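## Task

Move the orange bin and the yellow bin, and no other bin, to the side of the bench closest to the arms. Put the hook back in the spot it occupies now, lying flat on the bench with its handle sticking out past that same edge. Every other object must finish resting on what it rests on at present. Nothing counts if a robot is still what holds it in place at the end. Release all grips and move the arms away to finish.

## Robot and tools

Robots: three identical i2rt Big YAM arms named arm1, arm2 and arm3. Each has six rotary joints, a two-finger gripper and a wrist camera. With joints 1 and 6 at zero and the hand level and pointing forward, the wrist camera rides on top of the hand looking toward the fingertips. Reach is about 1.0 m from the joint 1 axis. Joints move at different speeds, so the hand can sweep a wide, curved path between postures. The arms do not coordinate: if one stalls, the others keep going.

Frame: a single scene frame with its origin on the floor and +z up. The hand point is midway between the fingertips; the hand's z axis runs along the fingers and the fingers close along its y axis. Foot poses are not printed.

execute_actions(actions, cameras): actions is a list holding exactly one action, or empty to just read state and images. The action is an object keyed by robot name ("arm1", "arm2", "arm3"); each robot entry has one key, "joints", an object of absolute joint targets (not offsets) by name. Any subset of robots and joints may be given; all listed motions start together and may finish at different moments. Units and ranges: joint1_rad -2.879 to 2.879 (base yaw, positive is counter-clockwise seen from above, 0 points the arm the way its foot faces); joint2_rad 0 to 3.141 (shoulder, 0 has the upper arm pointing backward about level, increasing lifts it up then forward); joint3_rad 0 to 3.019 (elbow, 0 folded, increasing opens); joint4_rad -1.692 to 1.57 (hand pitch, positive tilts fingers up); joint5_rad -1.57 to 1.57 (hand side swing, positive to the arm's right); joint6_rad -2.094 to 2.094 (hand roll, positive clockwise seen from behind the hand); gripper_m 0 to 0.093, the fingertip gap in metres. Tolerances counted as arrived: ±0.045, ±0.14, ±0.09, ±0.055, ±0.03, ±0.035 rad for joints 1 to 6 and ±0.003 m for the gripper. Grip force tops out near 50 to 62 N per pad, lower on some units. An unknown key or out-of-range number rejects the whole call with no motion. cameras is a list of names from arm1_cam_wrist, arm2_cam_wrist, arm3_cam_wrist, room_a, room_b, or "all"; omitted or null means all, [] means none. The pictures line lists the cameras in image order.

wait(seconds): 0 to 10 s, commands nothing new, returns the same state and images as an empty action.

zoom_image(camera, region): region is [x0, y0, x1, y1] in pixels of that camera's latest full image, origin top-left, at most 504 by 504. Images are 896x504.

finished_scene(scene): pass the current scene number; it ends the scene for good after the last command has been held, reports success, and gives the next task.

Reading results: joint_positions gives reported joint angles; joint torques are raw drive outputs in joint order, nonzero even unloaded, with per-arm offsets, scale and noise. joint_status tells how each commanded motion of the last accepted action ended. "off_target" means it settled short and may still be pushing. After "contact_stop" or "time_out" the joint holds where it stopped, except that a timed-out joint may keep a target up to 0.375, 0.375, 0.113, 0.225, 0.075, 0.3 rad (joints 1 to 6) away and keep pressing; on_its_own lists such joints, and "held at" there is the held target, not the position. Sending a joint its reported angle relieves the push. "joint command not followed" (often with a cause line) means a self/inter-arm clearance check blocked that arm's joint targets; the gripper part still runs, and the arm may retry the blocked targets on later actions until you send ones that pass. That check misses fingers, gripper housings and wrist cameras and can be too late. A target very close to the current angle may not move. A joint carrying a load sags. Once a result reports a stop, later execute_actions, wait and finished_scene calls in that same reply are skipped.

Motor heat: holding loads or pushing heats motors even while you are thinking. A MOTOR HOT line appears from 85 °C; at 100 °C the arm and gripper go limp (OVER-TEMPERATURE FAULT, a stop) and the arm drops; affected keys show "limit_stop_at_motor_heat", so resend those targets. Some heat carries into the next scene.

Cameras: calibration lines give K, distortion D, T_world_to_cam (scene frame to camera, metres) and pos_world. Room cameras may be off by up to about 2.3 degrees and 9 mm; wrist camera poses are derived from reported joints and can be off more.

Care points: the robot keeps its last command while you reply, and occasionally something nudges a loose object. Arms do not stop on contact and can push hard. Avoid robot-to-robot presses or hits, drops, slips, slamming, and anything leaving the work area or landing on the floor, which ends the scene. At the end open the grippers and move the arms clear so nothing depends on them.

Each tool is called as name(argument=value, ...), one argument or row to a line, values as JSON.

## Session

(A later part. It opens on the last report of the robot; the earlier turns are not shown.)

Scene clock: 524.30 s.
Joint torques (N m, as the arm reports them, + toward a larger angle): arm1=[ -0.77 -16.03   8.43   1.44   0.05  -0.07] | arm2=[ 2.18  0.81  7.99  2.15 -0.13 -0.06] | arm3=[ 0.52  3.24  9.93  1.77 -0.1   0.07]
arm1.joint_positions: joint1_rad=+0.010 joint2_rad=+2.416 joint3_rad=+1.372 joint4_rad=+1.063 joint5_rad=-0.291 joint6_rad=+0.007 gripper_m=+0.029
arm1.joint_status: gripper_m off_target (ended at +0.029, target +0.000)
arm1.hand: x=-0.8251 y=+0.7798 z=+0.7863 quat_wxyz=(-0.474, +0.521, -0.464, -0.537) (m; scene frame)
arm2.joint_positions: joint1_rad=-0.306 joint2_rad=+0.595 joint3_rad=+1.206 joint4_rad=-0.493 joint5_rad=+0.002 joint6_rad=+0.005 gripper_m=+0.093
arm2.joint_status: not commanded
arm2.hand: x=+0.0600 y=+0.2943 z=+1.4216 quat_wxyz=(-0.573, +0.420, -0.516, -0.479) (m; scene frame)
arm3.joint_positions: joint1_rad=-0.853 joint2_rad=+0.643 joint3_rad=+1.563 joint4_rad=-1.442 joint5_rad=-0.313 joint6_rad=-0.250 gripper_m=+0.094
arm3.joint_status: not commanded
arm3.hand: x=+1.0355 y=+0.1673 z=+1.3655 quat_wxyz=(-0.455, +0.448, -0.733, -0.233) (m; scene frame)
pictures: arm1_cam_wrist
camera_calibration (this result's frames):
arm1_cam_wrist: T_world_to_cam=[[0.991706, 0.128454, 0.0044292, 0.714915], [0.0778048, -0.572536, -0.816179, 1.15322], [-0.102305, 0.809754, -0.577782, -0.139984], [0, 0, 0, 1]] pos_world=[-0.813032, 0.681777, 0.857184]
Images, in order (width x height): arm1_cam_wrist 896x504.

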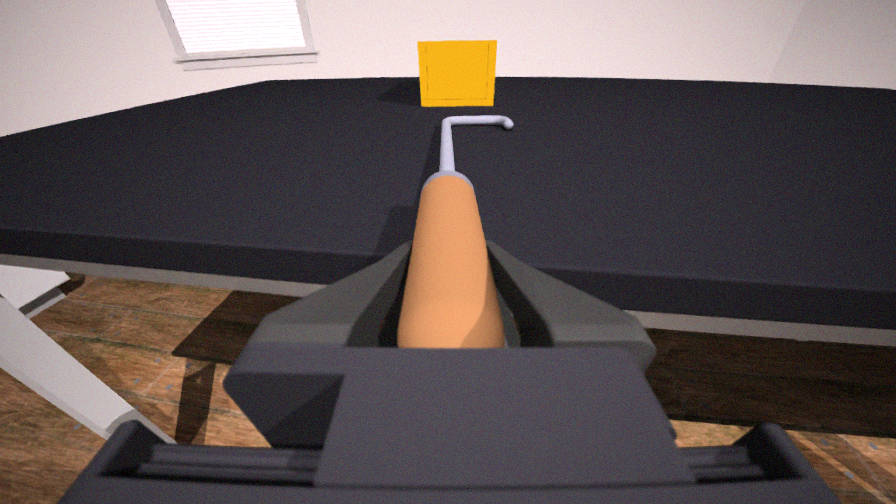

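execute_actions(
  actions=[
    {"arm1":{"joints":{"joint2_rad":2.32,"joint4_rad":1.0,"joint6_rad":1.57}}},
  ],
  cameras=["arm1_cam_wrist","room_a"],
)

zoom_image(
  camera="room_a",
  region=[480, 160, 720, 330],
)

Scene clock: 532.07 s.
Joint torques (N m, as the arm reports them, + toward a larger angle): arm1=[ -0.87 -17.35   9.06   2.11  -0.36   0.24] | arm2=[ 2.14  0.97  7.97  2.09 -0.12 -0.05] | arm3=[ 0.44  3.33  9.93  1.77 -0.1   0.07]
arm1.joint_positions: joint1_rad=+0.010 joint2_rad=+2.333 joint3_rad=+1.373 joint4_rad=+0.997 joint5_rad=-0.279 joint6_rad=+1.540 gripper_m=+0.029
arm1.joint_status: all done
arm1.hand: x=-0.8214 y=+0.7887 z=+0.8346 quat_wxyz=(+0.025, +0.051, -0.690, -0.722) (m; scene frame)
arm2.joint_positions: joint1_rad=-0.306 joint2_rad=+0.595 joint3_rad=+1.206 joint4_rad=-0.493 joint5_rad=+0.002 joint6_rad=+0.005 gripper_m=+0.093
arm2.joint_status: not commanded
arm2.hand: x=+0.0600 y=+0.2943 z=+1.4216 quat_wxyz=(-0.573, +0.420, -0.516, -0.479) (m; scene frame)
arm3.joint_positions: joint1_rad=-0.853 joint2_rad=+0.643 joint3_rad=+1.563 joint4_rad=-1.442 joint5_rad=-0.313 joint6_rad=-0.250 gripper_m=+0.094
arm3.joint_status: not commanded
arm3.hand: x=+1.0355 y=+0.1673 z=+1.3655 quat_wxyz=(-0.455, +0.448, -0.733, -0.233) (m; scene frame)
pictures: arm1_cam_wrist, room_a
camera_calibration (this result's frames):
arm1_cam_wrist: T_world_to_cam=[[0.0401764, 0.0577474, -0.997522, 0.820306], [-0.730497, -0.679446, -0.0687554, -0.00590677], [-0.681734, 0.731449, 0.0148866, -1.02772], [0, 0, 0, 1]] pos_world=[-0.737901, 0.700339, 0.833167]
Images, in order (width x height): arm1_cam_wrist 896x504, room_a 896x504.

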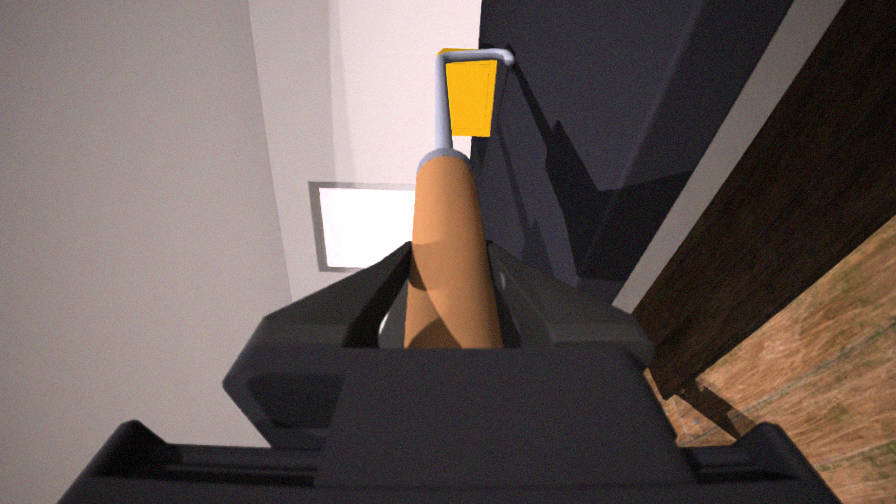

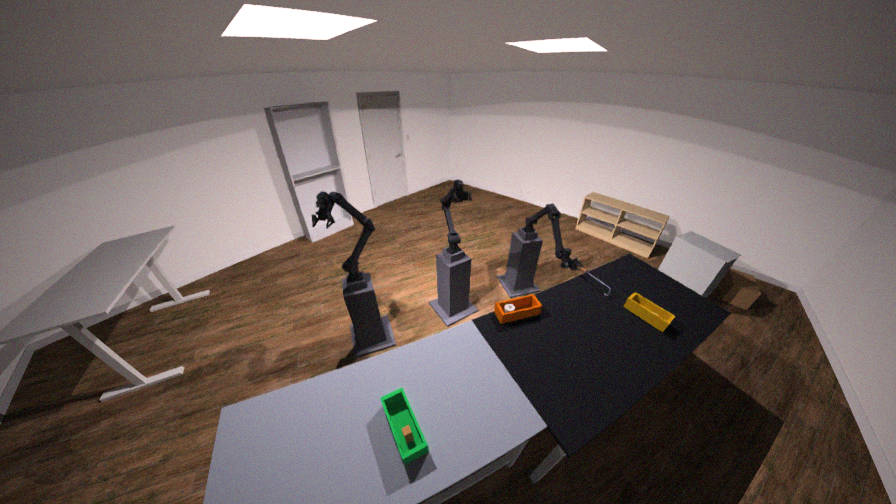

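Region (480, 160, 720, 330) of room_a's 896x504 image, scaled by 2.100, with more detail than that image has; it fills the top 357 rows of this view, and the rest is white.

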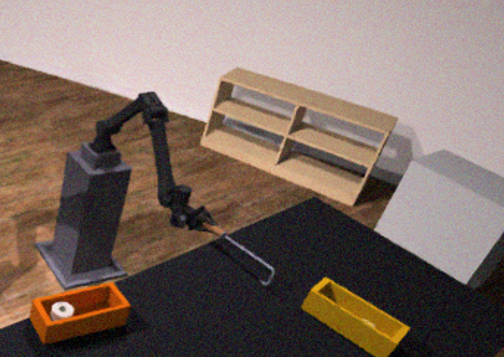

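execute_actions(
  actions=[
    {"arm1":{"joints":{"joint1_rad":0.135,"joint5_rad":-0.15,"joint2_rad":2.1,"joint3_rad":2.3,"joint4_rad":0.3}}},
  ],
  cameras=[],
)

execute_actions(
  actions=[
    {"arm1":{"joints":{"joint2_rad":2.5}}},
  ],
  cameras=["arm1_cam_wrist","room_a"],
)

zoom_image(
  camera="room_a",
  region=[480, 160, 720, 330],
)

Scene clock: 540.60 s.
Joint torques (N m, as the arm reports them, + toward a larger angle): arm1=[ -1.23 -21.35  15.36   2.77  -0.03  -0.15] | arm2=[ 2.08  0.79  8.    2.07 -0.12 -0.06] | arm3=[ 0.49  3.21  9.93  1.75 -0.11  0.08]
arm1.joint_positions: joint1_rad=+0.134 joint2_rad=+2.141 joint3_rad=+2.242 joint4_rad=+0.279 joint5_rad=-0.151 joint6_rad=+1.574 gripper_m=+0.029
arm1.joint_status: all done
arm1.hand: x=-0.8908 y=+0.8882 z=+1.3235 quat_wxyz=(+0.024, +0.047, -0.557, -0.829) (m; scene frame)
arm2.joint_positions: joint1_rad=-0.306 joint2_rad=+0.595 joint3_rad=+1.206 joint4_rad=-0.493 joint5_rad=+0.002 joint6_rad=+0.005 gripper_m=+0.093
arm2.joint_status: not commanded
arm2.hand: x=+0.0600 y=+0.2943 z=+1.4216 quat_wxyz=(-0.573, +0.420, -0.516, -0.479) (m; scene frame)
arm3.joint_positions: joint1_rad=-0.853 joint2_rad=+0.643 joint3_rad=+1.563 joint4_rad=-1.442 joint5_rad=-0.313 joint6_rad=-0.250 gripper_m=+0.094
arm3.joint_status: not commanded
arm3.hand: x=+1.0355 y=+0.1673 z=+1.3655 quat_wxyz=(-0.455, +0.448, -0.733, -0.233) (m; scene frame)
pictures: none
No camera images: the call's "cameras" was empty. Leave "cameras" out to get every camera's image.

Scene clock: 542.23 s.
Joint torques (N m, as the arm reports them, + toward a larger angle): arm1=[ -1.21 -25.18  15.21   3.04   0.02  -0.14] | arm2=[ 2.18  0.92  8.01  2.06 -0.13 -0.06] | arm3=[ 0.48  3.25  9.92  1.75 -0.11  0.07]
arm1.joint_positions: joint1_rad=+0.135 joint2_rad=+2.551 joint3_rad=+2.241 joint4_rad=+0.278 joint5_rad=-0.152 joint6_rad=+1.573 gripper_m=+0.029
arm1.joint_status: all done
arm1.hand: x=-0.8898 y=+0.9827 z=+0.9432 quat_wxyz=(+0.040, +0.034, -0.715, -0.697) (m; scene frame)
arm2.joint_positions: joint1_rad=-0.306 joint2_rad=+0.595 joint3_rad=+1.206 joint4_rad=-0.493 joint5_rad=+0.002 joint6_rad=+0.005 gripper_m=+0.093
arm2.joint_status: not commanded
arm2.hand: x=+0.0600 y=+0.2943 z=+1.4216 quat_wxyz=(-0.573, +0.420, -0.516, -0.479) (m; scene frame)
arm3.joint_positions: joint1_rad=-0.853 joint2_rad=+0.643 joint3_rad=+1.563 joint4_rad=-1.442 joint5_rad=-0.313 joint6_rad=-0.250 gripper_m=+0.094
arm3.joint_status: not commanded
arm3.hand: x=+1.0355 y=+0.1673 z=+1.3655 quat_wxyz=(-0.455, +0.448, -0.733, -0.233) (m; scene frame)
pictures: arm1_cam_wrist, room_a
camera_calibration (this result's frames):
arm1_cam_wrist: T_world_to_cam=[[0.000128472, -0.0149201, -0.999889, 0.958173], [-0.732859, -0.680307, 0.0100572, 0.00776587], [-0.680381, 0.732776, -0.0110218, -1.19351], [0, 0, 0, 1]] pos_world=[-0.806472, 0.894154, 0.944834]
Images, in order (width x height): arm1_cam_wrist 896x504, room_a 896x504.

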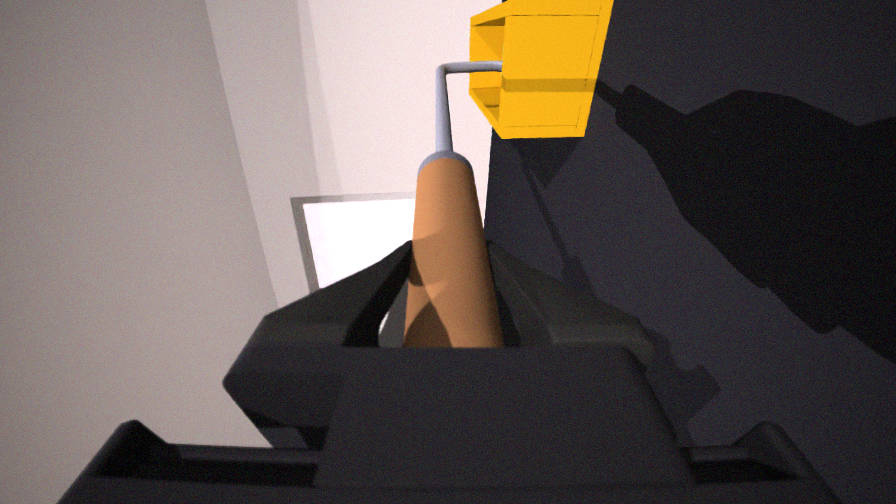

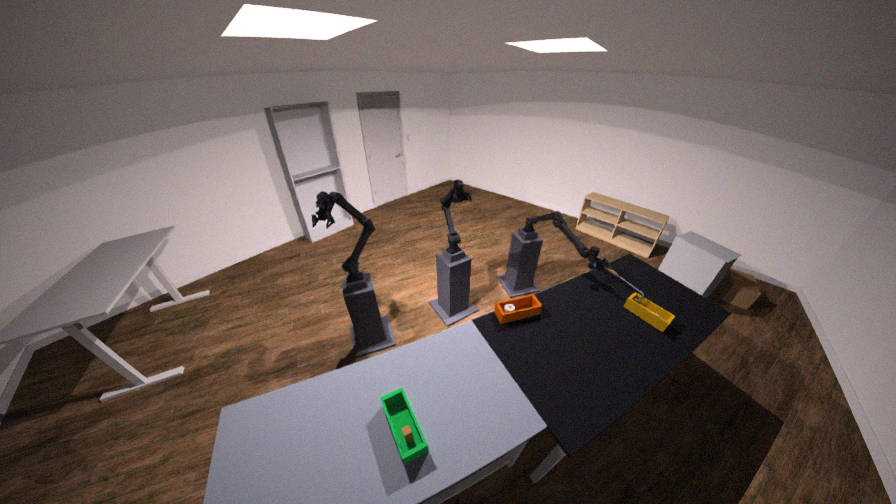

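Region (480, 160, 720, 330) of room_a's 896x504 image, scaled by 2.100, with more detail than that image has; it fills the top 357 rows of this view, and the rest is white.

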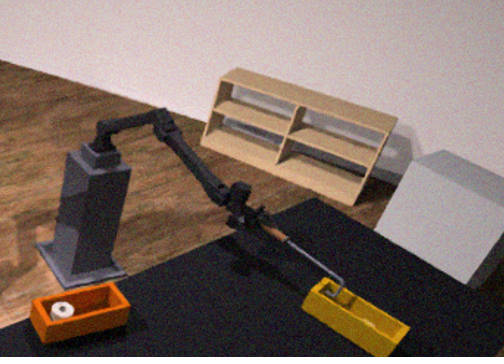

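Tip is inside. Lower and pull.

execute_actions(
  actions=[
    {"arm1":{"joints":{"joint2_rad":2.56,"joint4_rad":0.33}}},
  ],
  cameras=[],
)

execute_actions(
  actions=[
    {"arm1":{"joints":{"joint2_rad":2.45,"joint3_rad":2.03,"joint4_rad":0.42}}},
  ],
  cameras=[],
)

execute_actions(
  actions=[
    {"arm1":{"joints":{"joint2_rad":2.37,"joint3_rad":1.84,"joint4_rad":0.52}}},
  ],
  cameras=["arm1_cam_wrist"],
)

Scene clock: 548.03 s.
Joint torques (N m, as the arm reports them, + toward a larger angle): arm1=[ -1.38 -24.62  15.06   4.02   0.02  -0.15] | arm2=[ 2.33  1.07  7.97  2.08 -0.13 -0.06] | arm3=[ 0.47  3.27  9.9   1.78 -0.11  0.07]
arm1.joint_positions: joint1_rad=+0.135 joint2_rad=+2.603 joint3_rad=+2.241 joint4_rad=+0.285 joint5_rad=-0.152 joint6_rad=+1.573 gripper_m=+0.029
arm1.joint_status: all done
arm1.hand: x=-0.8899 y=+0.9835 z=+0.8949 quat_wxyz=(+0.042, +0.033, -0.730, -0.681) (m; scene frame)
arm2.joint_positions: joint1_rad=-0.306 joint2_rad=+0.595 joint3_rad=+1.206 joint4_rad=-0.493 joint5_rad=+0.002 joint6_rad=+0.005 gripper_m=+0.093
arm2.joint_status: not commanded
arm2.hand: x=+0.0600 y=+0.2943 z=+1.4216 quat_wxyz=(-0.573, +0.420, -0.516, -0.479) (m; scene frame)
arm3.joint_positions: joint1_rad=-0.853 joint2_rad=+0.643 joint3_rad=+1.563 joint4_rad=-1.442 joint5_rad=-0.313 joint6_rad=-0.250 gripper_m=+0.094
arm3.joint_status: not commanded
arm3.hand: x=+1.0355 y=+0.1673 z=+1.3655 quat_wxyz=(-0.455, +0.448, -0.733, -0.233) (m; scene frame)
pictures: none
No camera images: the call's "cameras" was empty. Leave "cameras" out to get every camera's image.

Scene clock: 549.00 s.
Joint torques (N m, as the arm reports them, + toward a larger angle): arm1=[ -1.28 -23.66  10.28   3.59   0.01  -0.13] | arm2=[ 2.09  1.    7.99  2.09 -0.12 -0.05] | arm3=[ 0.53  3.29  9.92  1.75 -0.11  0.08]
arm1.joint_positions: joint1_rad=+0.135 joint2_rad=+2.493 joint3_rad=+2.020 joint4_rad=+0.386 joint5_rad=-0.152 joint6_rad=+1.573 gripper_m=+0.029
arm1.joint_status: all done
arm1.hand: x=-0.8915 y=+0.9491 z=+0.8925 quat_wxyz=(+0.042, +0.032, -0.733, -0.678) (m; scene frame)
arm2.joint_positions: joint1_rad=-0.306 joint2_rad=+0.595 joint3_rad=+1.206 joint4_rad=-0.493 joint5_rad=+0.002 joint6_rad=+0.005 gripper_m=+0.093
arm2.joint_status: not commanded
arm2.hand: x=+0.0600 y=+0.2943 z=+1.4216 quat_wxyz=(-0.573, +0.420, -0.516, -0.479) (m; scene frame)
arm3.joint_positions: joint1_rad=-0.853 joint2_rad=+0.643 joint3_rad=+1.563 joint4_rad=-1.442 joint5_rad=-0.313 joint6_rad=-0.250 gripper_m=+0.094
arm3.joint_status: not commanded
arm3.hand: x=+1.0355 y=+0.1673 z=+1.3655 quat_wxyz=(-0.455, +0.448, -0.733, -0.233) (m; scene frame)
pictures: none
No camera images: the call's "cameras" was empty. Leave "cameras" out to get every camera's image.

Scene clock: 549.87 s.
Joint torques (N m, as the arm reports them, + toward a larger angle): arm1=[ -1.21 -21.98   9.53   3.39   0.    -0.13] | arm2=[ 2.1   1.01  8.01  2.05 -0.12 -0.06] | arm3=[ 0.46  3.33  9.93  1.75 -0.11  0.07]
arm1.joint_positions: joint1_rad=+0.135 joint2_rad=+2.408 joint3_rad=+1.834 joint4_rad=+0.491 joint5_rad=-0.152 joint6_rad=+1.573 gripper_m=+0.029
arm1.joint_status: all done
arm1.hand: x=-0.8932 y=+0.9139 z=+0.8887 quat_wxyz=(+0.042, +0.033, -0.732, -0.679) (m; scene frame)
arm2.joint_positions: joint1_rad=-0.306 joint2_rad=+0.595 joint3_rad=+1.206 joint4_rad=-0.493 joint5_rad=+0.002 joint6_rad=+0.005 gripper_m=+0.093
arm2.joint_status: not commanded
arm2.hand: x=+0.0600 y=+0.2943 z=+1.4216 quat_wxyz=(-0.573, +0.420, -0.516, -0.479) (m; scene frame)
arm3.joint_positions: joint1_rad=-0.853 joint2_rad=+0.643 joint3_rad=+1.563 joint4_rad=-1.442 joint5_rad=-0.313 joint6_rad=-0.250 gripper_m=+0.094
arm3.joint_status: not commanded
arm3.hand: x=+1.0355 y=+0.1673 z=+1.3655 quat_wxyz=(-0.455, +0.448, -0.733, -0.233) (m; scene frame)
pictures: arm1_cam_wrist
camera_calibration (this result's frames):
arm1_cam_wrist: T_world_to_cam=[[-0.00253811, -0.0648358, -0.997893, 0.944076], [-0.732669, -0.67903, 0.045982, -0.0738568], [-0.680581, 0.731242, -0.0457797, -1.1139], [0, 0, 0, 1]] pos_world=[-0.809816, 0.82559, 0.894489]
Images, in order (width x height): arm1_cam_wrist 896x504.

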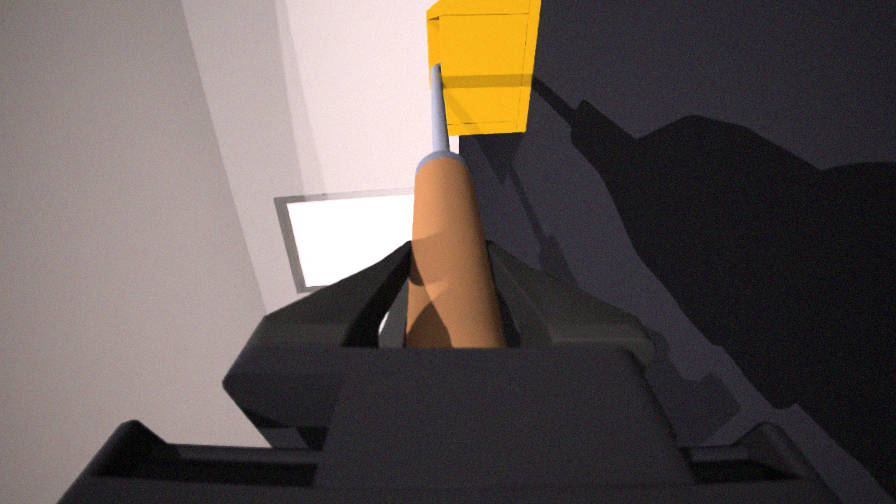

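Hooked, rod resting on rim. Continue with slightly higher j4.

execute_actions(
  actions=[
    {"arm1":{"joints":{"joint2_rad":2.21,"joint3_rad":1.55,"joint4_rad":0.70}}},
  ],
  cameras=[],
)

execute_actions(
  actions=[
    {"arm1":{"joints":{"joint2_rad":2.03,"joint3_rad":1.25,"joint4_rad":0.82}}},
  ],
  cameras=[],
)

execute_actions(
  actions=[
    {"arm1":{"joints":{"joint2_rad":1.85,"joint3_rad":0.95,"joint4_rad":0.93}}},
  ],
  cameras=["arm1_cam_wrist","room_a"],
)

Scene clock: 556.67 s.
Joint torques (N m, as the arm reports them, + toward a larger angle): arm1=[ -1.23 -21.18   9.53   4.22   0.    -0.13] | arm2=[ 2.19  0.72  7.97  2.1  -0.11 -0.06] | arm3=[ 0.47  3.35  9.91  1.76 -0.11  0.07]
arm1.joint_positions: joint1_rad=+0.135 joint2_rad=+2.262 joint3_rad=+1.534 joint4_rad=+0.651 joint5_rad=-0.152 joint6_rad=+1.573 gripper_m=+0.029
arm1.joint_status: all done
arm1.hand: x=-0.8963 y=+0.8455 z=+0.8881 quat_wxyz=(+0.042, +0.033, -0.730, -0.682) (m; scene frame)
arm2.joint_positions: joint1_rad=-0.306 joint2_rad=+0.595 joint3_rad=+1.206 joint4_rad=-0.493 joint5_rad=+0.002 joint6_rad=+0.005 gripper_m=+0.093
arm2.joint_status: not commanded
arm2.hand: x=+0.0600 y=+0.2943 z=+1.4216 quat_wxyz=(-0.573, +0.420, -0.516, -0.479) (m; scene frame)
arm3.joint_positions: joint1_rad=-0.853 joint2_rad=+0.643 joint3_rad=+1.563 joint4_rad=-1.442 joint5_rad=-0.313 joint6_rad=-0.250 gripper_m=+0.094
arm3.joint_status: not commanded
arm3.hand: x=+1.0355 y=+0.1673 z=+1.3655 quat_wxyz=(-0.455, +0.448, -0.733, -0.233) (m; scene frame)
pictures: none
No camera images: the call's "cameras" was empty. Leave "cameras" out to get every camera's image.

Scene clock: 558.90 s.
Joint torques (N m, as the arm reports them, + toward a larger angle): arm1=[ -1.27 -17.65   9.67   4.65   0.    -0.14] | arm2=[ 2.12  0.92  8.04  2.07 -0.12 -0.05] | arm3=[ 0.61  3.22  9.92  1.76 -0.11  0.08]
arm1.joint_positions: joint1_rad=+0.135 joint2_rad=+2.069 joint3_rad=+1.225 joint4_rad=+0.760 joint5_rad=-0.151 joint6_rad=+1.574 gripper_m=+0.029
arm1.joint_status: joint4_rad time_out (moved +0.109 of +0.169); the others done
arm1.on_its_own: joint4_rad reads +0.760 and still pushes toward +0.820 since a time_out
arm1.hand: x=-0.9001 y=+0.7607 z=+0.9056 quat_wxyz=(+0.042, +0.032, -0.732, -0.679) (m; scene frame)
arm2.joint_positions: joint1_rad=-0.306 joint2_rad=+0.595 joint3_rad=+1.206 joint4_rad=-0.493 joint5_rad=+0.002 joint6_rad=+0.005 gripper_m=+0.093
arm2.joint_status: not commanded
arm2.hand: x=+0.0600 y=+0.2943 z=+1.4216 quat_wxyz=(-0.573, +0.420, -0.516, -0.479) (m; scene frame)
arm3.joint_positions: joint1_rad=-0.853 joint2_rad=+0.643 joint3_rad=+1.563 joint4_rad=-1.442 joint5_rad=-0.313 joint6_rad=-0.250 gripper_m=+0.094
arm3.joint_status: not commanded
arm3.hand: x=+1.0355 y=+0.1673 z=+1.3655 quat_wxyz=(-0.455, +0.448, -0.733, -0.233) (m; scene frame)
pictures: none
No camera images: the call's "cameras" was empty. Leave "cameras" out to get every camera's image.

not run: a stop came earlier in this reply.

execute_actions(
  actions=[
    {"arm1":{"joints":{"joint2_rad":1.86,"joint3_rad":0.95,"joint4_rad":0.90}}},
  ],
  cameras=["arm1_cam_wrist","room_a"],
)

Scene clock: 563.73 s.
Joint torques (N m, as the arm reports them, + toward a larger angle): arm1=[ -1.25 -14.27   8.9    4.62   0.    -0.14] | arm2=[ 2.13  0.84  8.04  2.1  -0.13 -0.06] | arm3=[ 0.56  3.27  9.91  1.77 -0.11  0.08]
arm1.joint_positions: joint1_rad=+0.135 joint2_rad=+1.892 joint3_rad=+0.924 joint4_rad=+0.842 joint5_rad=-0.151 joint6_rad=+1.574 gripper_m=+0.029
arm1.joint_status: joint4_rad time_out (moved +0.082 of +0.140); the others done
arm1.on_its_own: joint4_rad reads +0.842 and still pushes toward +0.900 since a time_out
arm1.hand: x=-0.9045 y=+0.6658 z=+0.9033 quat_wxyz=(+0.044, +0.031, -0.747, -0.663) (m; scene frame)
arm2.joint_positions: joint1_rad=-0.306 joint2_rad=+0.595 joint3_rad=+1.206 joint4_rad=-0.493 joint5_rad=+0.002 joint6_rad=+0.005 gripper_m=+0.093
arm2.joint_status: not commanded
arm2.hand: x=+0.0600 y=+0.2943 z=+1.4216 quat_wxyz=(-0.573, +0.420, -0.516, -0.479) (m; scene frame)
arm3.joint_positions: joint1_rad=-0.853 joint2_rad=+0.643 joint3_rad=+1.563 joint4_rad=-1.442 joint5_rad=-0.313 joint6_rad=-0.250 gripper_m=+0.094
arm3.joint_status: not commanded
arm3.hand: x=+1.0355 y=+0.1673 z=+1.3655 quat_wxyz=(-0.455, +0.448, -0.733, -0.233) (m; scene frame)
pictures: arm1_cam_wrist, room_a
camera_calibration (this result's frames):
arm1_cam_wrist: T_world_to_cam=[[-0.004908, -0.108532, -0.994081, 0.966092], [-0.732694, -0.676139, 0.0774374, -0.281628], [-0.680541, 0.728737, -0.0762025, -0.91032], [0, 0, 0, 1]] pos_world=[-0.821115, 0.577816, 0.912814]
Images, in order (width x height): arm1_cam_wrist 896x504, room_a 896x504.

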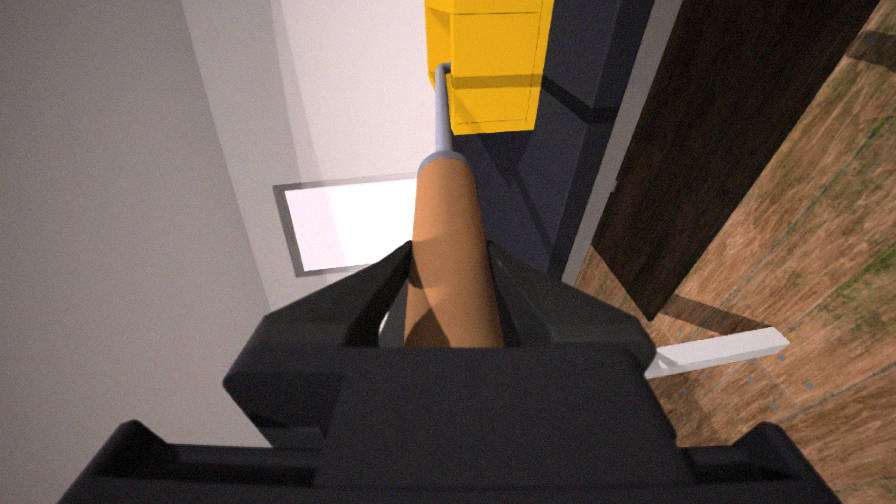

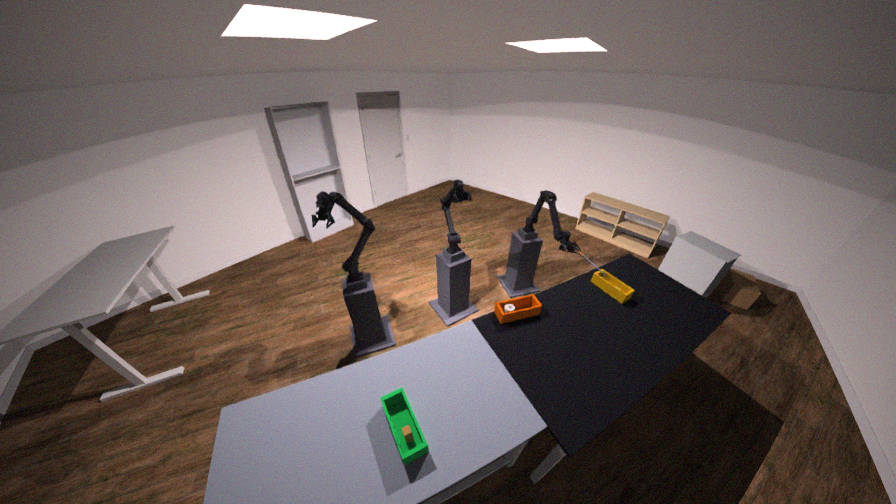

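execute_actions(
  actions=[
    {"arm1":{"joints":{"joint2_rad":1.68,"joint3_rad":0.72,"joint4_rad":0.96}}},
  ],
  cameras=["arm1_cam_wrist","room_a"],
)

Scene clock: 569.37 s.
Joint torques (N m, as the arm reports them, + toward a larger angle): arm1=[ -1.3  -11.96   8.24   4.91  -0.01  -0.15] | arm2=[ 2.16  0.99  8.03  2.11 -0.12 -0.06] | arm3=[ 0.53  3.27  9.93  1.77 -0.11  0.07]
arm1.joint_positions: joint1_rad=+0.135 joint2_rad=+1.712 joint3_rad=+0.698 joint4_rad=+0.895 joint5_rad=-0.151 joint6_rad=+1.574 gripper_m=+0.029
arm1.joint_status: joint4_rad time_out (moved +0.053 of +0.118); the others done
arm1.on_its_own: joint4_rad reads +0.895 and still pushes toward +0.960 since a time_out
arm1.hand: x=-0.9080 y=+0.5879 z=+0.9223 quat_wxyz=(+0.043, +0.031, -0.744, -0.666) (m; scene frame)
arm2.joint_positions: joint1_rad=-0.306 joint2_rad=+0.595 joint3_rad=+1.206 joint4_rad=-0.493 joint5_rad=+0.002 joint6_rad=+0.005 gripper_m=+0.093
arm2.joint_status: not commanded
arm2.hand: x=+0.0600 y=+0.2943 z=+1.4216 quat_wxyz=(-0.573, +0.420, -0.516, -0.479) (m; scene frame)
arm3.joint_positions: joint1_rad=-0.853 joint2_rad=+0.643 joint3_rad=+1.563 joint4_rad=-1.442 joint5_rad=-0.313 joint6_rad=-0.250 gripper_m=+0.094
arm3.joint_status: not commanded
arm3.hand: x=+1.0355 y=+0.1673 z=+1.3655 quat_wxyz=(-0.455, +0.448, -0.733, -0.233) (m; scene frame)
pictures: arm1_cam_wrist, room_a
camera_calibration (this result's frames):
arm1_cam_wrist: T_world_to_cam=[[-0.00457957, -0.101332, -0.994842, 0.97321], [-0.732737, -0.676661, 0.0722959, -0.333367], [-0.680497, 0.729289, -0.0711509, -0.859405], [0, 0, 0, 1]] pos_world=[-0.824636, 0.499795, 0.931144]
Images, in order (width x height): arm1_cam_wrist 896x504, room_a 896x504.

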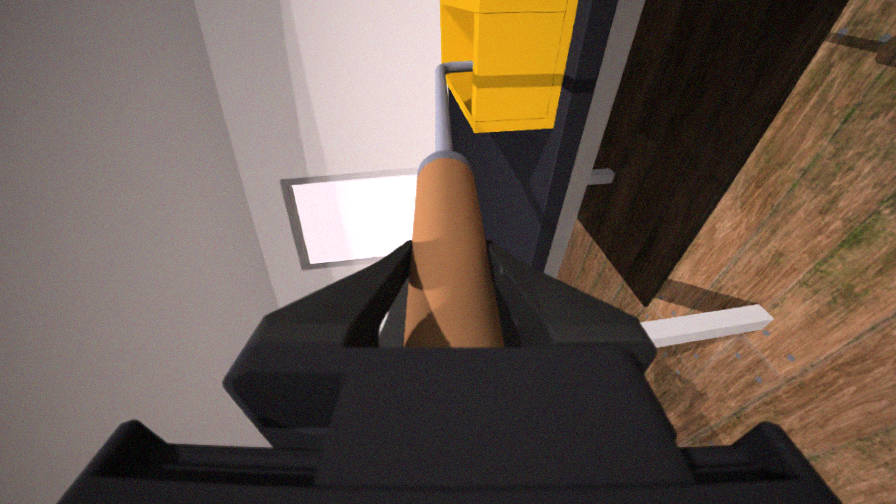

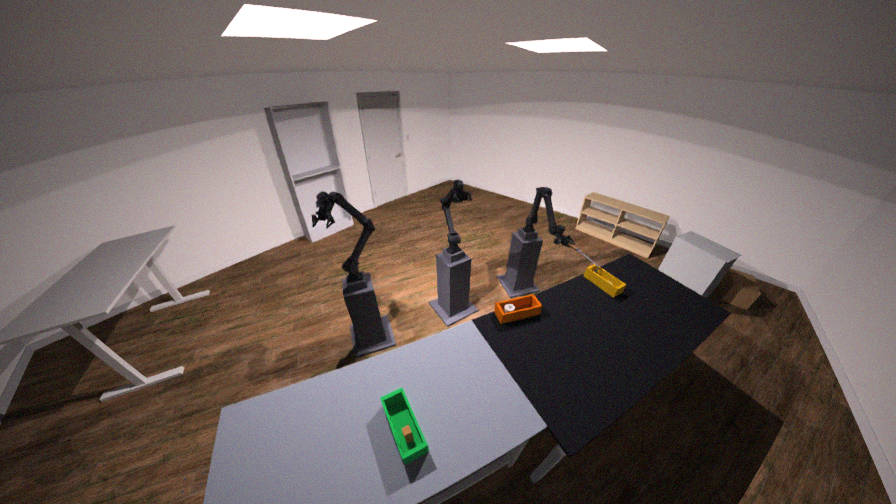

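execute_actions(
  actions=[
    {"arm1":{"joints":{"joint3_rad":0.85,"joint4_rad":1.2}}},
  ],
  cameras=[],
)

execute_actions(
  actions=[
    {"arm1":{"joints":{"joint3_rad":1.4,"joint4_rad":0.6}}},
  ],
  cameras=[],
)

Scene clock: 573.80 s.
Joint torques (N m, as the arm reports them, + toward a larger angle): arm1=[ -1.35 -12.47  10.96   4.33   0.01  -0.16] | arm2=[ 2.05  0.96  8.01  2.07 -0.14 -0.05] | arm3=[ 0.45  3.3   9.9   1.75 -0.11  0.07]
arm1.joint_positions: joint1_rad=+0.135 joint2_rad=+1.711 joint3_rad=+0.805 joint4_rad=+1.146 joint5_rad=-0.151 joint6_rad=+1.576 gripper_m=+0.029
arm1.joint_status: all done
arm1.hand: x=-0.9063 y=+0.6151 z=+1.0333 quat_wxyz=(+0.031, +0.043, -0.614, -0.788) (m; scene frame)
arm2.joint_positions: joint1_rad=-0.306 joint2_rad=+0.595 joint3_rad=+1.206 joint4_rad=-0.493 joint5_rad=+0.002 joint6_rad=+0.005 gripper_m=+0.093
arm2.joint_status: not commanded
arm2.hand: x=+0.0600 y=+0.2943 z=+1.4216 quat_wxyz=(-0.573, +0.420, -0.516, -0.479) (m; scene frame)
arm3.joint_positions: joint1_rad=-0.853 joint2_rad=+0.643 joint3_rad=+1.563 joint4_rad=-1.442 joint5_rad=-0.313 joint6_rad=-0.250 gripper_m=+0.094
arm3.joint_status: not commanded
arm3.hand: x=+1.0355 y=+0.1673 z=+1.3655 quat_wxyz=(-0.455, +0.448, -0.733, -0.233) (m; scene frame)
pictures: none
No camera images: the call's "cameras" was empty. Leave "cameras" out to get every camera's image.

Scene clock: 575.13 s.
Joint torques (N m, as the arm reports them, + toward a larger angle): arm1=[ -1.29 -15.73  15.85   2.95   0.01  -0.16] | arm2=[ 2.17  0.96  7.96  2.08 -0.12 -0.06] | arm3=[ 0.56  3.25  9.94  1.75 -0.1   0.07]
arm1.joint_positions: joint1_rad=+0.135 joint2_rad=+1.717 joint3_rad=+1.330 joint4_rad=+0.578 joint5_rad=-0.151 joint6_rad=+1.576 gripper_m=+0.029
arm1.joint_status: all done
arm1.hand: x=-0.9002 y=+0.7369 z=+1.1779 quat_wxyz=(+0.033, +0.041, -0.633, -0.772) (m; scene frame)
arm2.joint_positions: joint1_rad=-0.306 joint2_rad=+0.595 joint3_rad=+1.206 joint4_rad=-0.493 joint5_rad=+0.002 joint6_rad=+0.005 gripper_m=+0.093
arm2.joint_status: not commanded
arm2.hand: x=+0.0600 y=+0.2943 z=+1.4216 quat_wxyz=(-0.573, +0.420, -0.516, -0.479) (m; scene frame)
arm3.joint_positions: joint1_rad=-0.853 joint2_rad=+0.643 joint3_rad=+1.563 joint4_rad=-1.442 joint5_rad=-0.313 joint6_rad=-0.250 gripper_m=+0.094
arm3.joint_status: not commanded
arm3.hand: x=+1.0355 y=+0.1673 z=+1.3655 quat_wxyz=(-0.455, +0.448, -0.733, -0.233) (m; scene frame)
pictures: none
No camera images: the call's "cameras" was empty. Leave "cameras" out to get every camera's image.

execute_actions(
  actions=[
    {"arm1":{"joints":{"joint1_rad":-0.515,"joint5_rad":-0.98,"joint2_rad":2.3,"joint3_rad":2.2,"joint4_rad":0.55}}},
  ],
  cameras=[],
)

execute_actions(
  actions=[
    {"arm1":{"joints":{"joint2_rad":2.62}}},
  ],
  cameras=["arm1_cam_wrist","room_a"],
)

Scene clock: 583.47 s.
Joint torques (N m, as the arm reports them, + toward a larger angle): arm1=[ -0.59 -23.65  16.55   2.84   0.33  -0.19] | arm2=[ 1.89  0.97  8.    2.11 -0.11 -0.05] | arm3=[ 0.53  3.31  9.94  1.77 -0.11  0.07]
arm1.joint_positions: joint1_rad=-0.520 joint2_rad=+2.350 joint3_rad=+2.126 joint4_rad=+0.524 joint5_rad=-0.986 joint6_rad=+1.579 gripper_m=+0.029
arm1.joint_status: all done
arm1.hand: x=-0.4563 y=+0.7563 z=+1.0968 quat_wxyz=(+0.024, +0.174, -0.620, -0.765) (m; scene frame)
arm2.joint_positions: joint1_rad=-0.306 joint2_rad=+0.595 joint3_rad=+1.206 joint4_rad=-0.493 joint5_rad=+0.002 joint6_rad=+0.005 gripper_m=+0.093
arm2.joint_status: not commanded
arm2.hand: x=+0.0600 y=+0.2943 z=+1.4216 quat_wxyz=(-0.573, +0.420, -0.516, -0.479) (m; scene frame)
arm3.joint_positions: joint1_rad=-0.853 joint2_rad=+0.643 joint3_rad=+1.563 joint4_rad=-1.442 joint5_rad=-0.313 joint6_rad=-0.250 gripper_m=+0.094
arm3.joint_status: not commanded
arm3.hand: x=+1.0355 y=+0.1673 z=+1.3655 quat_wxyz=(-0.455, +0.448, -0.733, -0.233) (m; scene frame)
pictures: none
No camera images: the call's "cameras" was empty. Leave "cameras" out to get every camera's image.

Scene clock: 584.90 s.
Joint torques (N m, as the arm reports them, + toward a larger angle): arm1=[ -1.   -23.83  12.65   2.31   0.03  -0.15] | arm2=[ 2.25  0.79  7.94  2.09 -0.13 -0.06] | arm3=[ 0.42  3.27  9.92  1.77 -0.11  0.07]
arm1.joint_positions: joint1_rad=-0.519 joint2_rad=+2.659 joint3_rad=+2.160 joint4_rad=+0.539 joint5_rad=-0.982 joint6_rad=+1.574 gripper_m=+0.029
arm1.joint_status: all done
arm1.hand: x=-0.4426 y=+0.7764 z=+0.8496 quat_wxyz=(+0.091, +0.108, -0.688, -0.712) (m; scene frame)
arm2.joint_positions: joint1_rad=-0.306 joint2_rad=+0.595 joint3_rad=+1.206 joint4_rad=-0.493 joint5_rad=+0.002 joint6_rad=+0.005 gripper_m=+0.093
arm2.joint_status: not commanded
arm2.hand: x=+0.0600 y=+0.2943 z=+1.4216 quat_wxyz=(-0.573, +0.420, -0.516, -0.479) (m; scene frame)
arm3.joint_positions: joint1_rad=-0.853 joint2_rad=+0.643 joint3_rad=+1.563 joint4_rad=-1.442 joint5_rad=-0.313 joint6_rad=-0.250 gripper_m=+0.094
arm3.joint_status: not commanded
arm3.hand: x=+1.0355 y=+0.1673 z=+1.3655 quat_wxyz=(-0.455, +0.448, -0.733, -0.233) (m; scene frame)
pictures: arm1_cam_wrist, room_a
camera_calibration (this result's frames):
arm1_cam_wrist: T_world_to_cam=[[0.024269, 0.0482044, -0.998543, 0.821983], [-0.602022, -0.796712, -0.0530929, 0.398062], [-0.79811, 0.602433, 0.00968472, -0.70763], [0, 0, 0, 1]] pos_world=[-0.345073, 0.703817, 0.848772]
Images, in order (width x height): arm1_cam_wrist 896x504, room_a 896x504.

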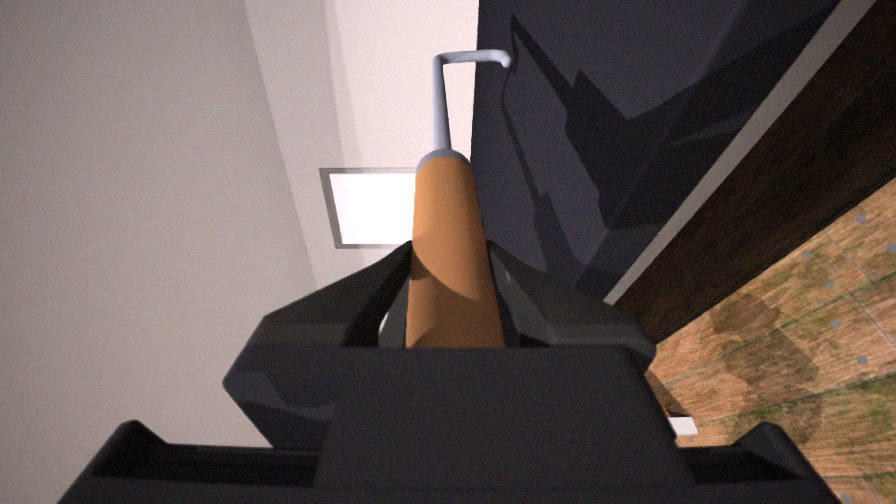

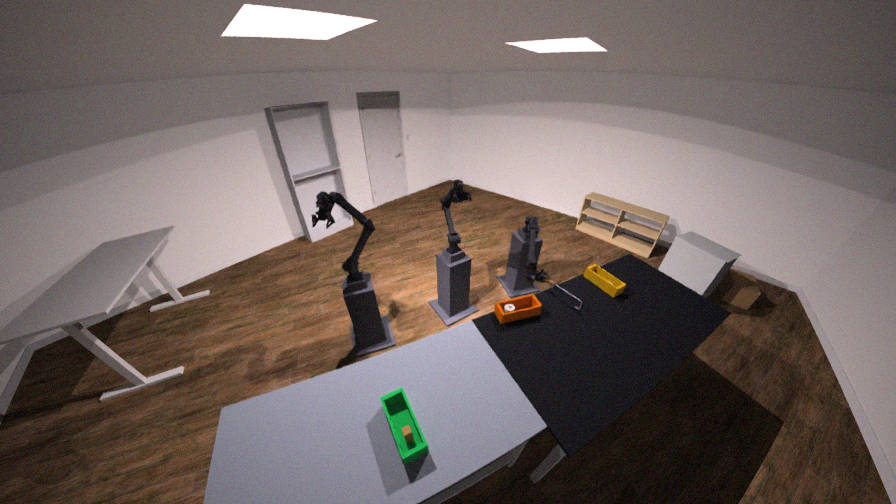

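execute_actions(
  actions=[
    {"arm1":{"joints":{"joint6_rad":0,"joint1_rad":-0.50}}},
  ],
  cameras=[],
)

execute_actions(
  actions=[
    {"arm1":{"joints":{"joint2_rad":2.70,"joint4_rad":0.6}}},
  ],
  cameras=["arm1_cam_wrist"],
)

Scene clock: 591.40 s.
Joint torques (N m, as the arm reports them, + toward a larger angle): arm1=[ -0.82 -23.68  12.55   2.21   0.03  -0.15] | arm2=[ 2.12  0.82  8.04  2.08 -0.13 -0.05] | arm3=[ 0.48  3.31  9.9   1.76 -0.11  0.07]
arm1.joint_positions: joint1_rad=-0.505 joint2_rad=+2.659 joint3_rad=+2.160 joint4_rad=+0.539 joint5_rad=-0.983 joint6_rad=+0.012 gripper_m=+0.029
arm1.joint_status: all done
arm1.hand: x=-0.4536 y=+0.7829 z=+0.8497 quat_wxyz=(-0.433, +0.564, -0.409, -0.573) (m; scene frame)
arm2.joint_positions: joint1_rad=-0.306 joint2_rad=+0.595 joint3_rad=+1.206 joint4_rad=-0.493 joint5_rad=+0.002 joint6_rad=+0.005 gripper_m=+0.093
arm2.joint_status: not commanded
arm2.hand: x=+0.0600 y=+0.2943 z=+1.4216 quat_wxyz=(-0.573, +0.420, -0.516, -0.479) (m; scene frame)
arm3.joint_positions: joint1_rad=-0.853 joint2_rad=+0.643 joint3_rad=+1.563 joint4_rad=-1.442 joint5_rad=-0.313 joint6_rad=-0.250 gripper_m=+0.094
arm3.joint_status: not commanded
arm3.hand: x=+1.0355 y=+0.1673 z=+1.3655 quat_wxyz=(-0.455, +0.448, -0.733, -0.233) (m; scene frame)
pictures: none
No camera images: the call's "cameras" was empty. Leave "cameras" out to get every camera's image.

Scene clock: 592.33 s.
Joint torques (N m, as the arm reports them, + toward a larger angle): arm1=[ -0.77 -21.96  12.41   2.63  -0.1   -0.08] | arm2=[ 2.02  0.63  7.99  2.12 -0.12 -0.04] | arm3=[ 0.52  3.36  9.94  1.77 -0.11  0.07]
arm1.joint_positions: joint1_rad=-0.505 joint2_rad=+2.712 joint3_rad=+2.160 joint4_rad=+0.578 joint5_rad=-0.979 joint6_rad=+0.007 gripper_m=+0.029
arm1.joint_status: all done
arm1.hand: x=-0.4560 y=+0.7800 z=+0.8103 quat_wxyz=(-0.431, +0.564, -0.413, -0.571) (m; scene frame)
arm2.joint_positions: joint1_rad=-0.306 joint2_rad=+0.595 joint3_rad=+1.206 joint4_rad=-0.493 joint5_rad=+0.002 joint6_rad=+0.005 gripper_m=+0.093
arm2.joint_status: not commanded
arm2.hand: x=+0.0600 y=+0.2943 z=+1.4216 quat_wxyz=(-0.573, +0.420, -0.516, -0.479) (m; scene frame)
arm3.joint_positions: joint1_rad=-0.853 joint2_rad=+0.643 joint3_rad=+1.563 joint4_rad=-1.442 joint5_rad=-0.313 joint6_rad=-0.250 gripper_m=+0.094
arm3.joint_status: not commanded
arm3.hand: x=+1.0355 y=+0.1673 z=+1.3655 quat_wxyz=(-0.455, +0.448, -0.733, -0.233) (m; scene frame)
pictures: arm1_cam_wrist
camera_calibration (this result's frames):
arm1_cam_wrist: T_world_to_cam=[[0.954814, 0.2964, 0.0218515, 0.18678], [0.189162, -0.549356, -0.813895, 1.17501], [-0.229234, 0.781252, -0.580601, -0.121853], [0, 0, 0, 1]] pos_world=[-0.428541, 0.685338, 0.881509]
Images, in order (width x height): arm1_cam_wrist 896x504.

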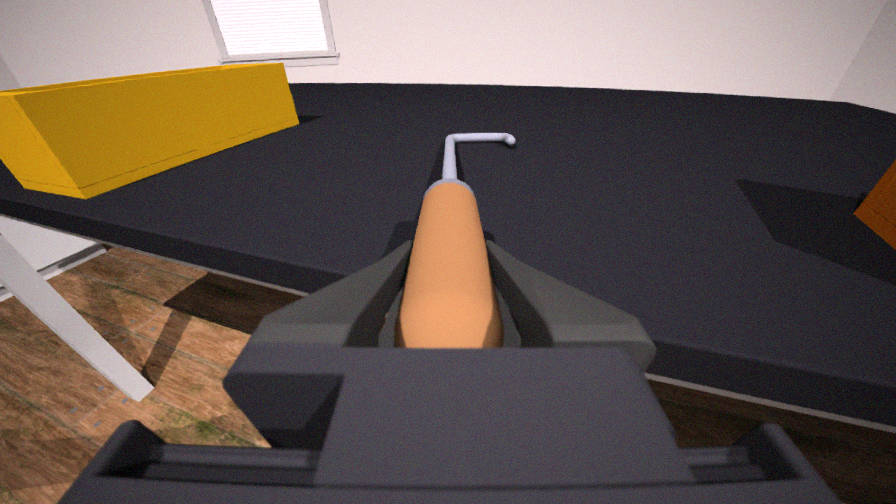

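execute_actions(
  actions=[
    {"arm1":{"joints":{"joint2_rad":2.725}}},
  ],
  cameras=[],
)

execute_actions(
  actions=[
    {"arm1":{"joints":{"gripper_m":0.093}}},
  ],
  cameras=[],
)

execute_actions(
  actions=[
    {"arm1":{"joints":{"joint2_rad":2.2}}},
  ],
  cameras=[],
)

execute_actions(
  actions=[
    {"arm1":{"joints":{"joint1_rad":0,"joint2_rad":1.0,"joint3_rad":1.2,"joint4_rad":-0.6,"joint5_rad":0}}},
  ],
  cameras=["arm1_cam_wrist","room_a"],
)

Scene clock: 602.57 s.
Joint torques (N m, as the arm reports them, + toward a larger angle): arm1=[ -0.65 -20.5   12.31   2.54  -0.1   -0.06] | arm2=[ 2.18  0.97  8.02  2.13 -0.11 -0.07] | arm3=[ 0.46  3.27  9.92  1.77 -0.1   0.07]
arm1.joint_positions: joint1_rad=-0.505 joint2_rad=+2.718 joint3_rad=+2.160 joint4_rad=+0.580 joint5_rad=-0.978 joint6_rad=+0.006 gripper_m=+0.029
arm1.joint_status: all done
arm1.hand: x=-0.4563 y=+0.7795 z=+0.8053 quat_wxyz=(-0.430, +0.564, -0.414, -0.571) (m; scene frame)
arm2.joint_positions: joint1_rad=-0.306 joint2_rad=+0.595 joint3_rad=+1.206 joint4_rad=-0.493 joint5_rad=+0.002 joint6_rad=+0.005 gripper_m=+0.093
arm2.joint_status: not commanded
arm2.hand: x=+0.0600 y=+0.2943 z=+1.4216 quat_wxyz=(-0.573, +0.420, -0.516, -0.479) (m; scene frame)
arm3.joint_positions: joint1_rad=-0.853 joint2_rad=+0.643 joint3_rad=+1.563 joint4_rad=-1.442 joint5_rad=-0.313 joint6_rad=-0.250 gripper_m=+0.094
arm3.joint_status: not commanded
arm3.hand: x=+1.0355 y=+0.1673 z=+1.3655 quat_wxyz=(-0.455, +0.448, -0.733, -0.233) (m; scene frame)
pictures: none
No camera images: the call's "cameras" was empty. Leave "cameras" out to get every camera's image.

Scene clock: 603.27 s.
Joint torques (N m, as the arm reports them, + toward a larger angle): arm1=[ -0.84 -20.29  12.31   2.6   -0.11  -0.07] | arm2=[ 1.97  0.85  7.99  2.11 -0.12 -0.05] | arm3=[ 0.44  3.27  9.93  1.75 -0.11  0.07]
arm1.joint_positions: joint1_rad=-0.505 joint2_rad=+2.718 joint3_rad=+2.160 joint4_rad=+0.580 joint5_rad=-0.978 joint6_rad=+0.006 gripper_m=+0.093
arm1.joint_status: all done
arm1.hand: x=-0.4566 y=+0.7797 z=+0.8054 quat_wxyz=(-0.429, +0.564, -0.414, -0.571) (m; scene frame)
arm2.joint_positions: joint1_rad=-0.306 joint2_rad=+0.595 joint3_rad=+1.206 joint4_rad=-0.493 joint5_rad=+0.002 joint6_rad=+0.005 gripper_m=+0.093
arm2.joint_status: not commanded
arm2.hand: x=+0.0600 y=+0.2943 z=+1.4216 quat_wxyz=(-0.573, +0.420, -0.516, -0.479) (m; scene frame)
arm3.joint_positions: joint1_rad=-0.853 joint2_rad=+0.643 joint3_rad=+1.563 joint4_rad=-1.442 joint5_rad=-0.313 joint6_rad=-0.250 gripper_m=+0.094
arm3.joint_status: not commanded
arm3.hand: x=+1.0355 y=+0.1673 z=+1.3655 quat_wxyz=(-0.455, +0.448, -0.733, -0.233) (m; scene frame)
pictures: none
No camera images: the call's "cameras" was empty. Leave "cameras" out to get every camera's image.

Scene clock: 605.17 s.
Joint torques (N m, as the arm reports them, + toward a larger angle): arm1=[ -0.71 -20.29  11.72   1.26   0.17  -0.02] | arm2=[ 2.03  0.86  7.99  2.05 -0.1  -0.05] | arm3=[ 0.43  3.28  9.91  1.78 -0.11  0.08]
arm1.joint_positions: joint1_rad=-0.505 joint2_rad=+2.223 joint3_rad=+2.179 joint4_rad=+0.600 joint5_rad=-0.978 joint6_rad=+0.006 gripper_m=+0.093
arm1.joint_status: all done
arm1.hand: x=-0.4915 y=+0.7319 z=+1.2429 quat_wxyz=(-0.600, +0.551, -0.212, -0.540) (m; scene frame)
arm2.joint_positions: joint1_rad=-0.306 joint2_rad=+0.595 joint3_rad=+1.206 joint4_rad=-0.493 joint5_rad=+0.002 joint6_rad=+0.005 gripper_m=+0.093
arm2.joint_status: not commanded
arm2.hand: x=+0.0600 y=+0.2943 z=+1.4216 quat_wxyz=(-0.573, +0.420, -0.516, -0.479) (m; scene frame)
arm3.joint_positions: joint1_rad=-0.853 joint2_rad=+0.643 joint3_rad=+1.563 joint4_rad=-1.442 joint5_rad=-0.313 joint6_rad=-0.250 gripper_m=+0.094
arm3.joint_status: not commanded
arm3.hand: x=+1.0355 y=+0.1673 z=+1.3655 quat_wxyz=(-0.455, +0.448, -0.733, -0.233) (m; scene frame)
pictures: none
No camera images: the call's "cameras" was empty. Leave "cameras" out to get every camera's image.

Scene clock: 606.83 s.
Joint torques (N m, as the arm reports them, + toward a larger angle): arm1=[-0.58 -4.19 11.09  1.44  0.06 -0.04] | arm2=[ 2.09  0.9   7.99  2.05 -0.12 -0.05] | arm3=[ 0.49  3.29  9.92  1.75 -0.11  0.07]
arm1.joint_positions: joint1_rad=-0.009 joint2_rad=+0.999 joint3_rad=+1.192 joint4_rad=-0.587 joint5_rad=-0.003 joint6_rad=+0.005 gripper_m=+0.093
arm1.joint_status: all done
arm1.hand: x=-0.8183 y=+0.4659 z=+1.2427 quat_wxyz=(-0.427, +0.527, -0.642, -0.359) (m; scene frame)
arm2.joint_positions: joint1_rad=-0.306 joint2_rad=+0.595 joint3_rad=+1.206 joint4_rad=-0.493 joint5_rad=+0.002 joint6_rad=+0.005 gripper_m=+0.093
arm2.joint_status: not commanded
arm2.hand: x=+0.0600 y=+0.2943 z=+1.4216 quat_wxyz=(-0.573, +0.420, -0.516, -0.479) (m; scene frame)
arm3.joint_positions: joint1_rad=-0.853 joint2_rad=+0.643 joint3_rad=+1.563 joint4_rad=-1.442 joint5_rad=-0.313 joint6_rad=-0.250 gripper_m=+0.094
arm3.joint_status: not commanded
arm3.hand: x=+1.0355 y=+0.1673 z=+1.3655 quat_wxyz=(-0.455, +0.448, -0.733, -0.233) (m; scene frame)
pictures: arm1_cam_wrist, room_a
camera_calibration (this result's frames):
arm1_cam_wrist: T_world_to_cam=[[0.984224, -0.176817, -0.00632175, 0.895939], [-0.154804, -0.843293, -0.514677, 0.906629], [0.0856724, 0.507536, -0.857361, 1.02071], [0, 0, 0, 1]] pos_world=[-0.828901, 0.404921, 1.34741]
Images, in order (width x height): arm1_cam_wrist 896x504, room_a 896x504.

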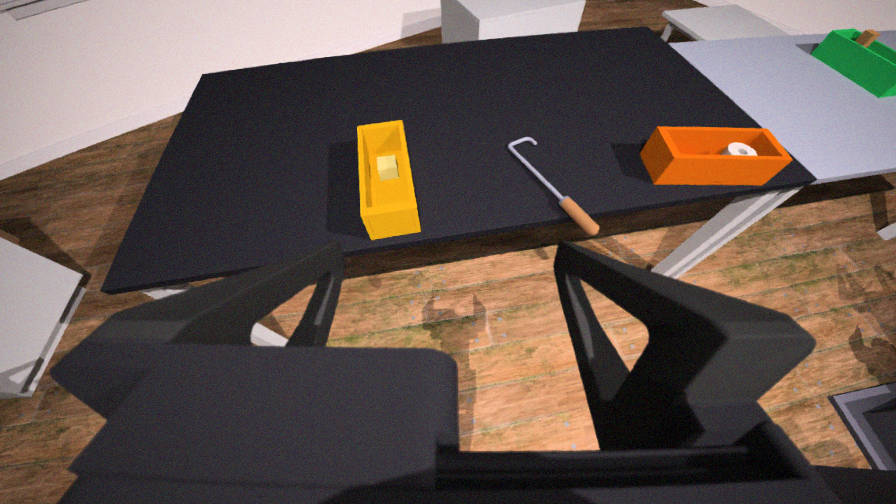

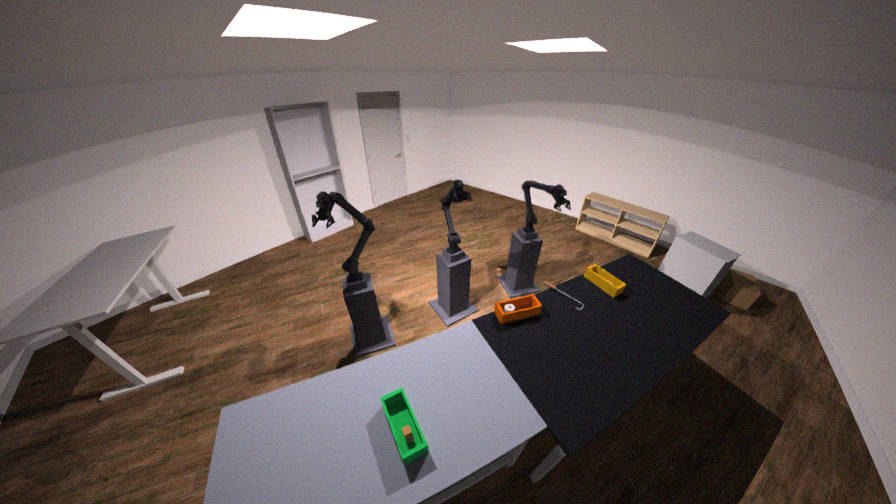

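finished_scene(
  scene=1,
)

The scene is finished: the task was done.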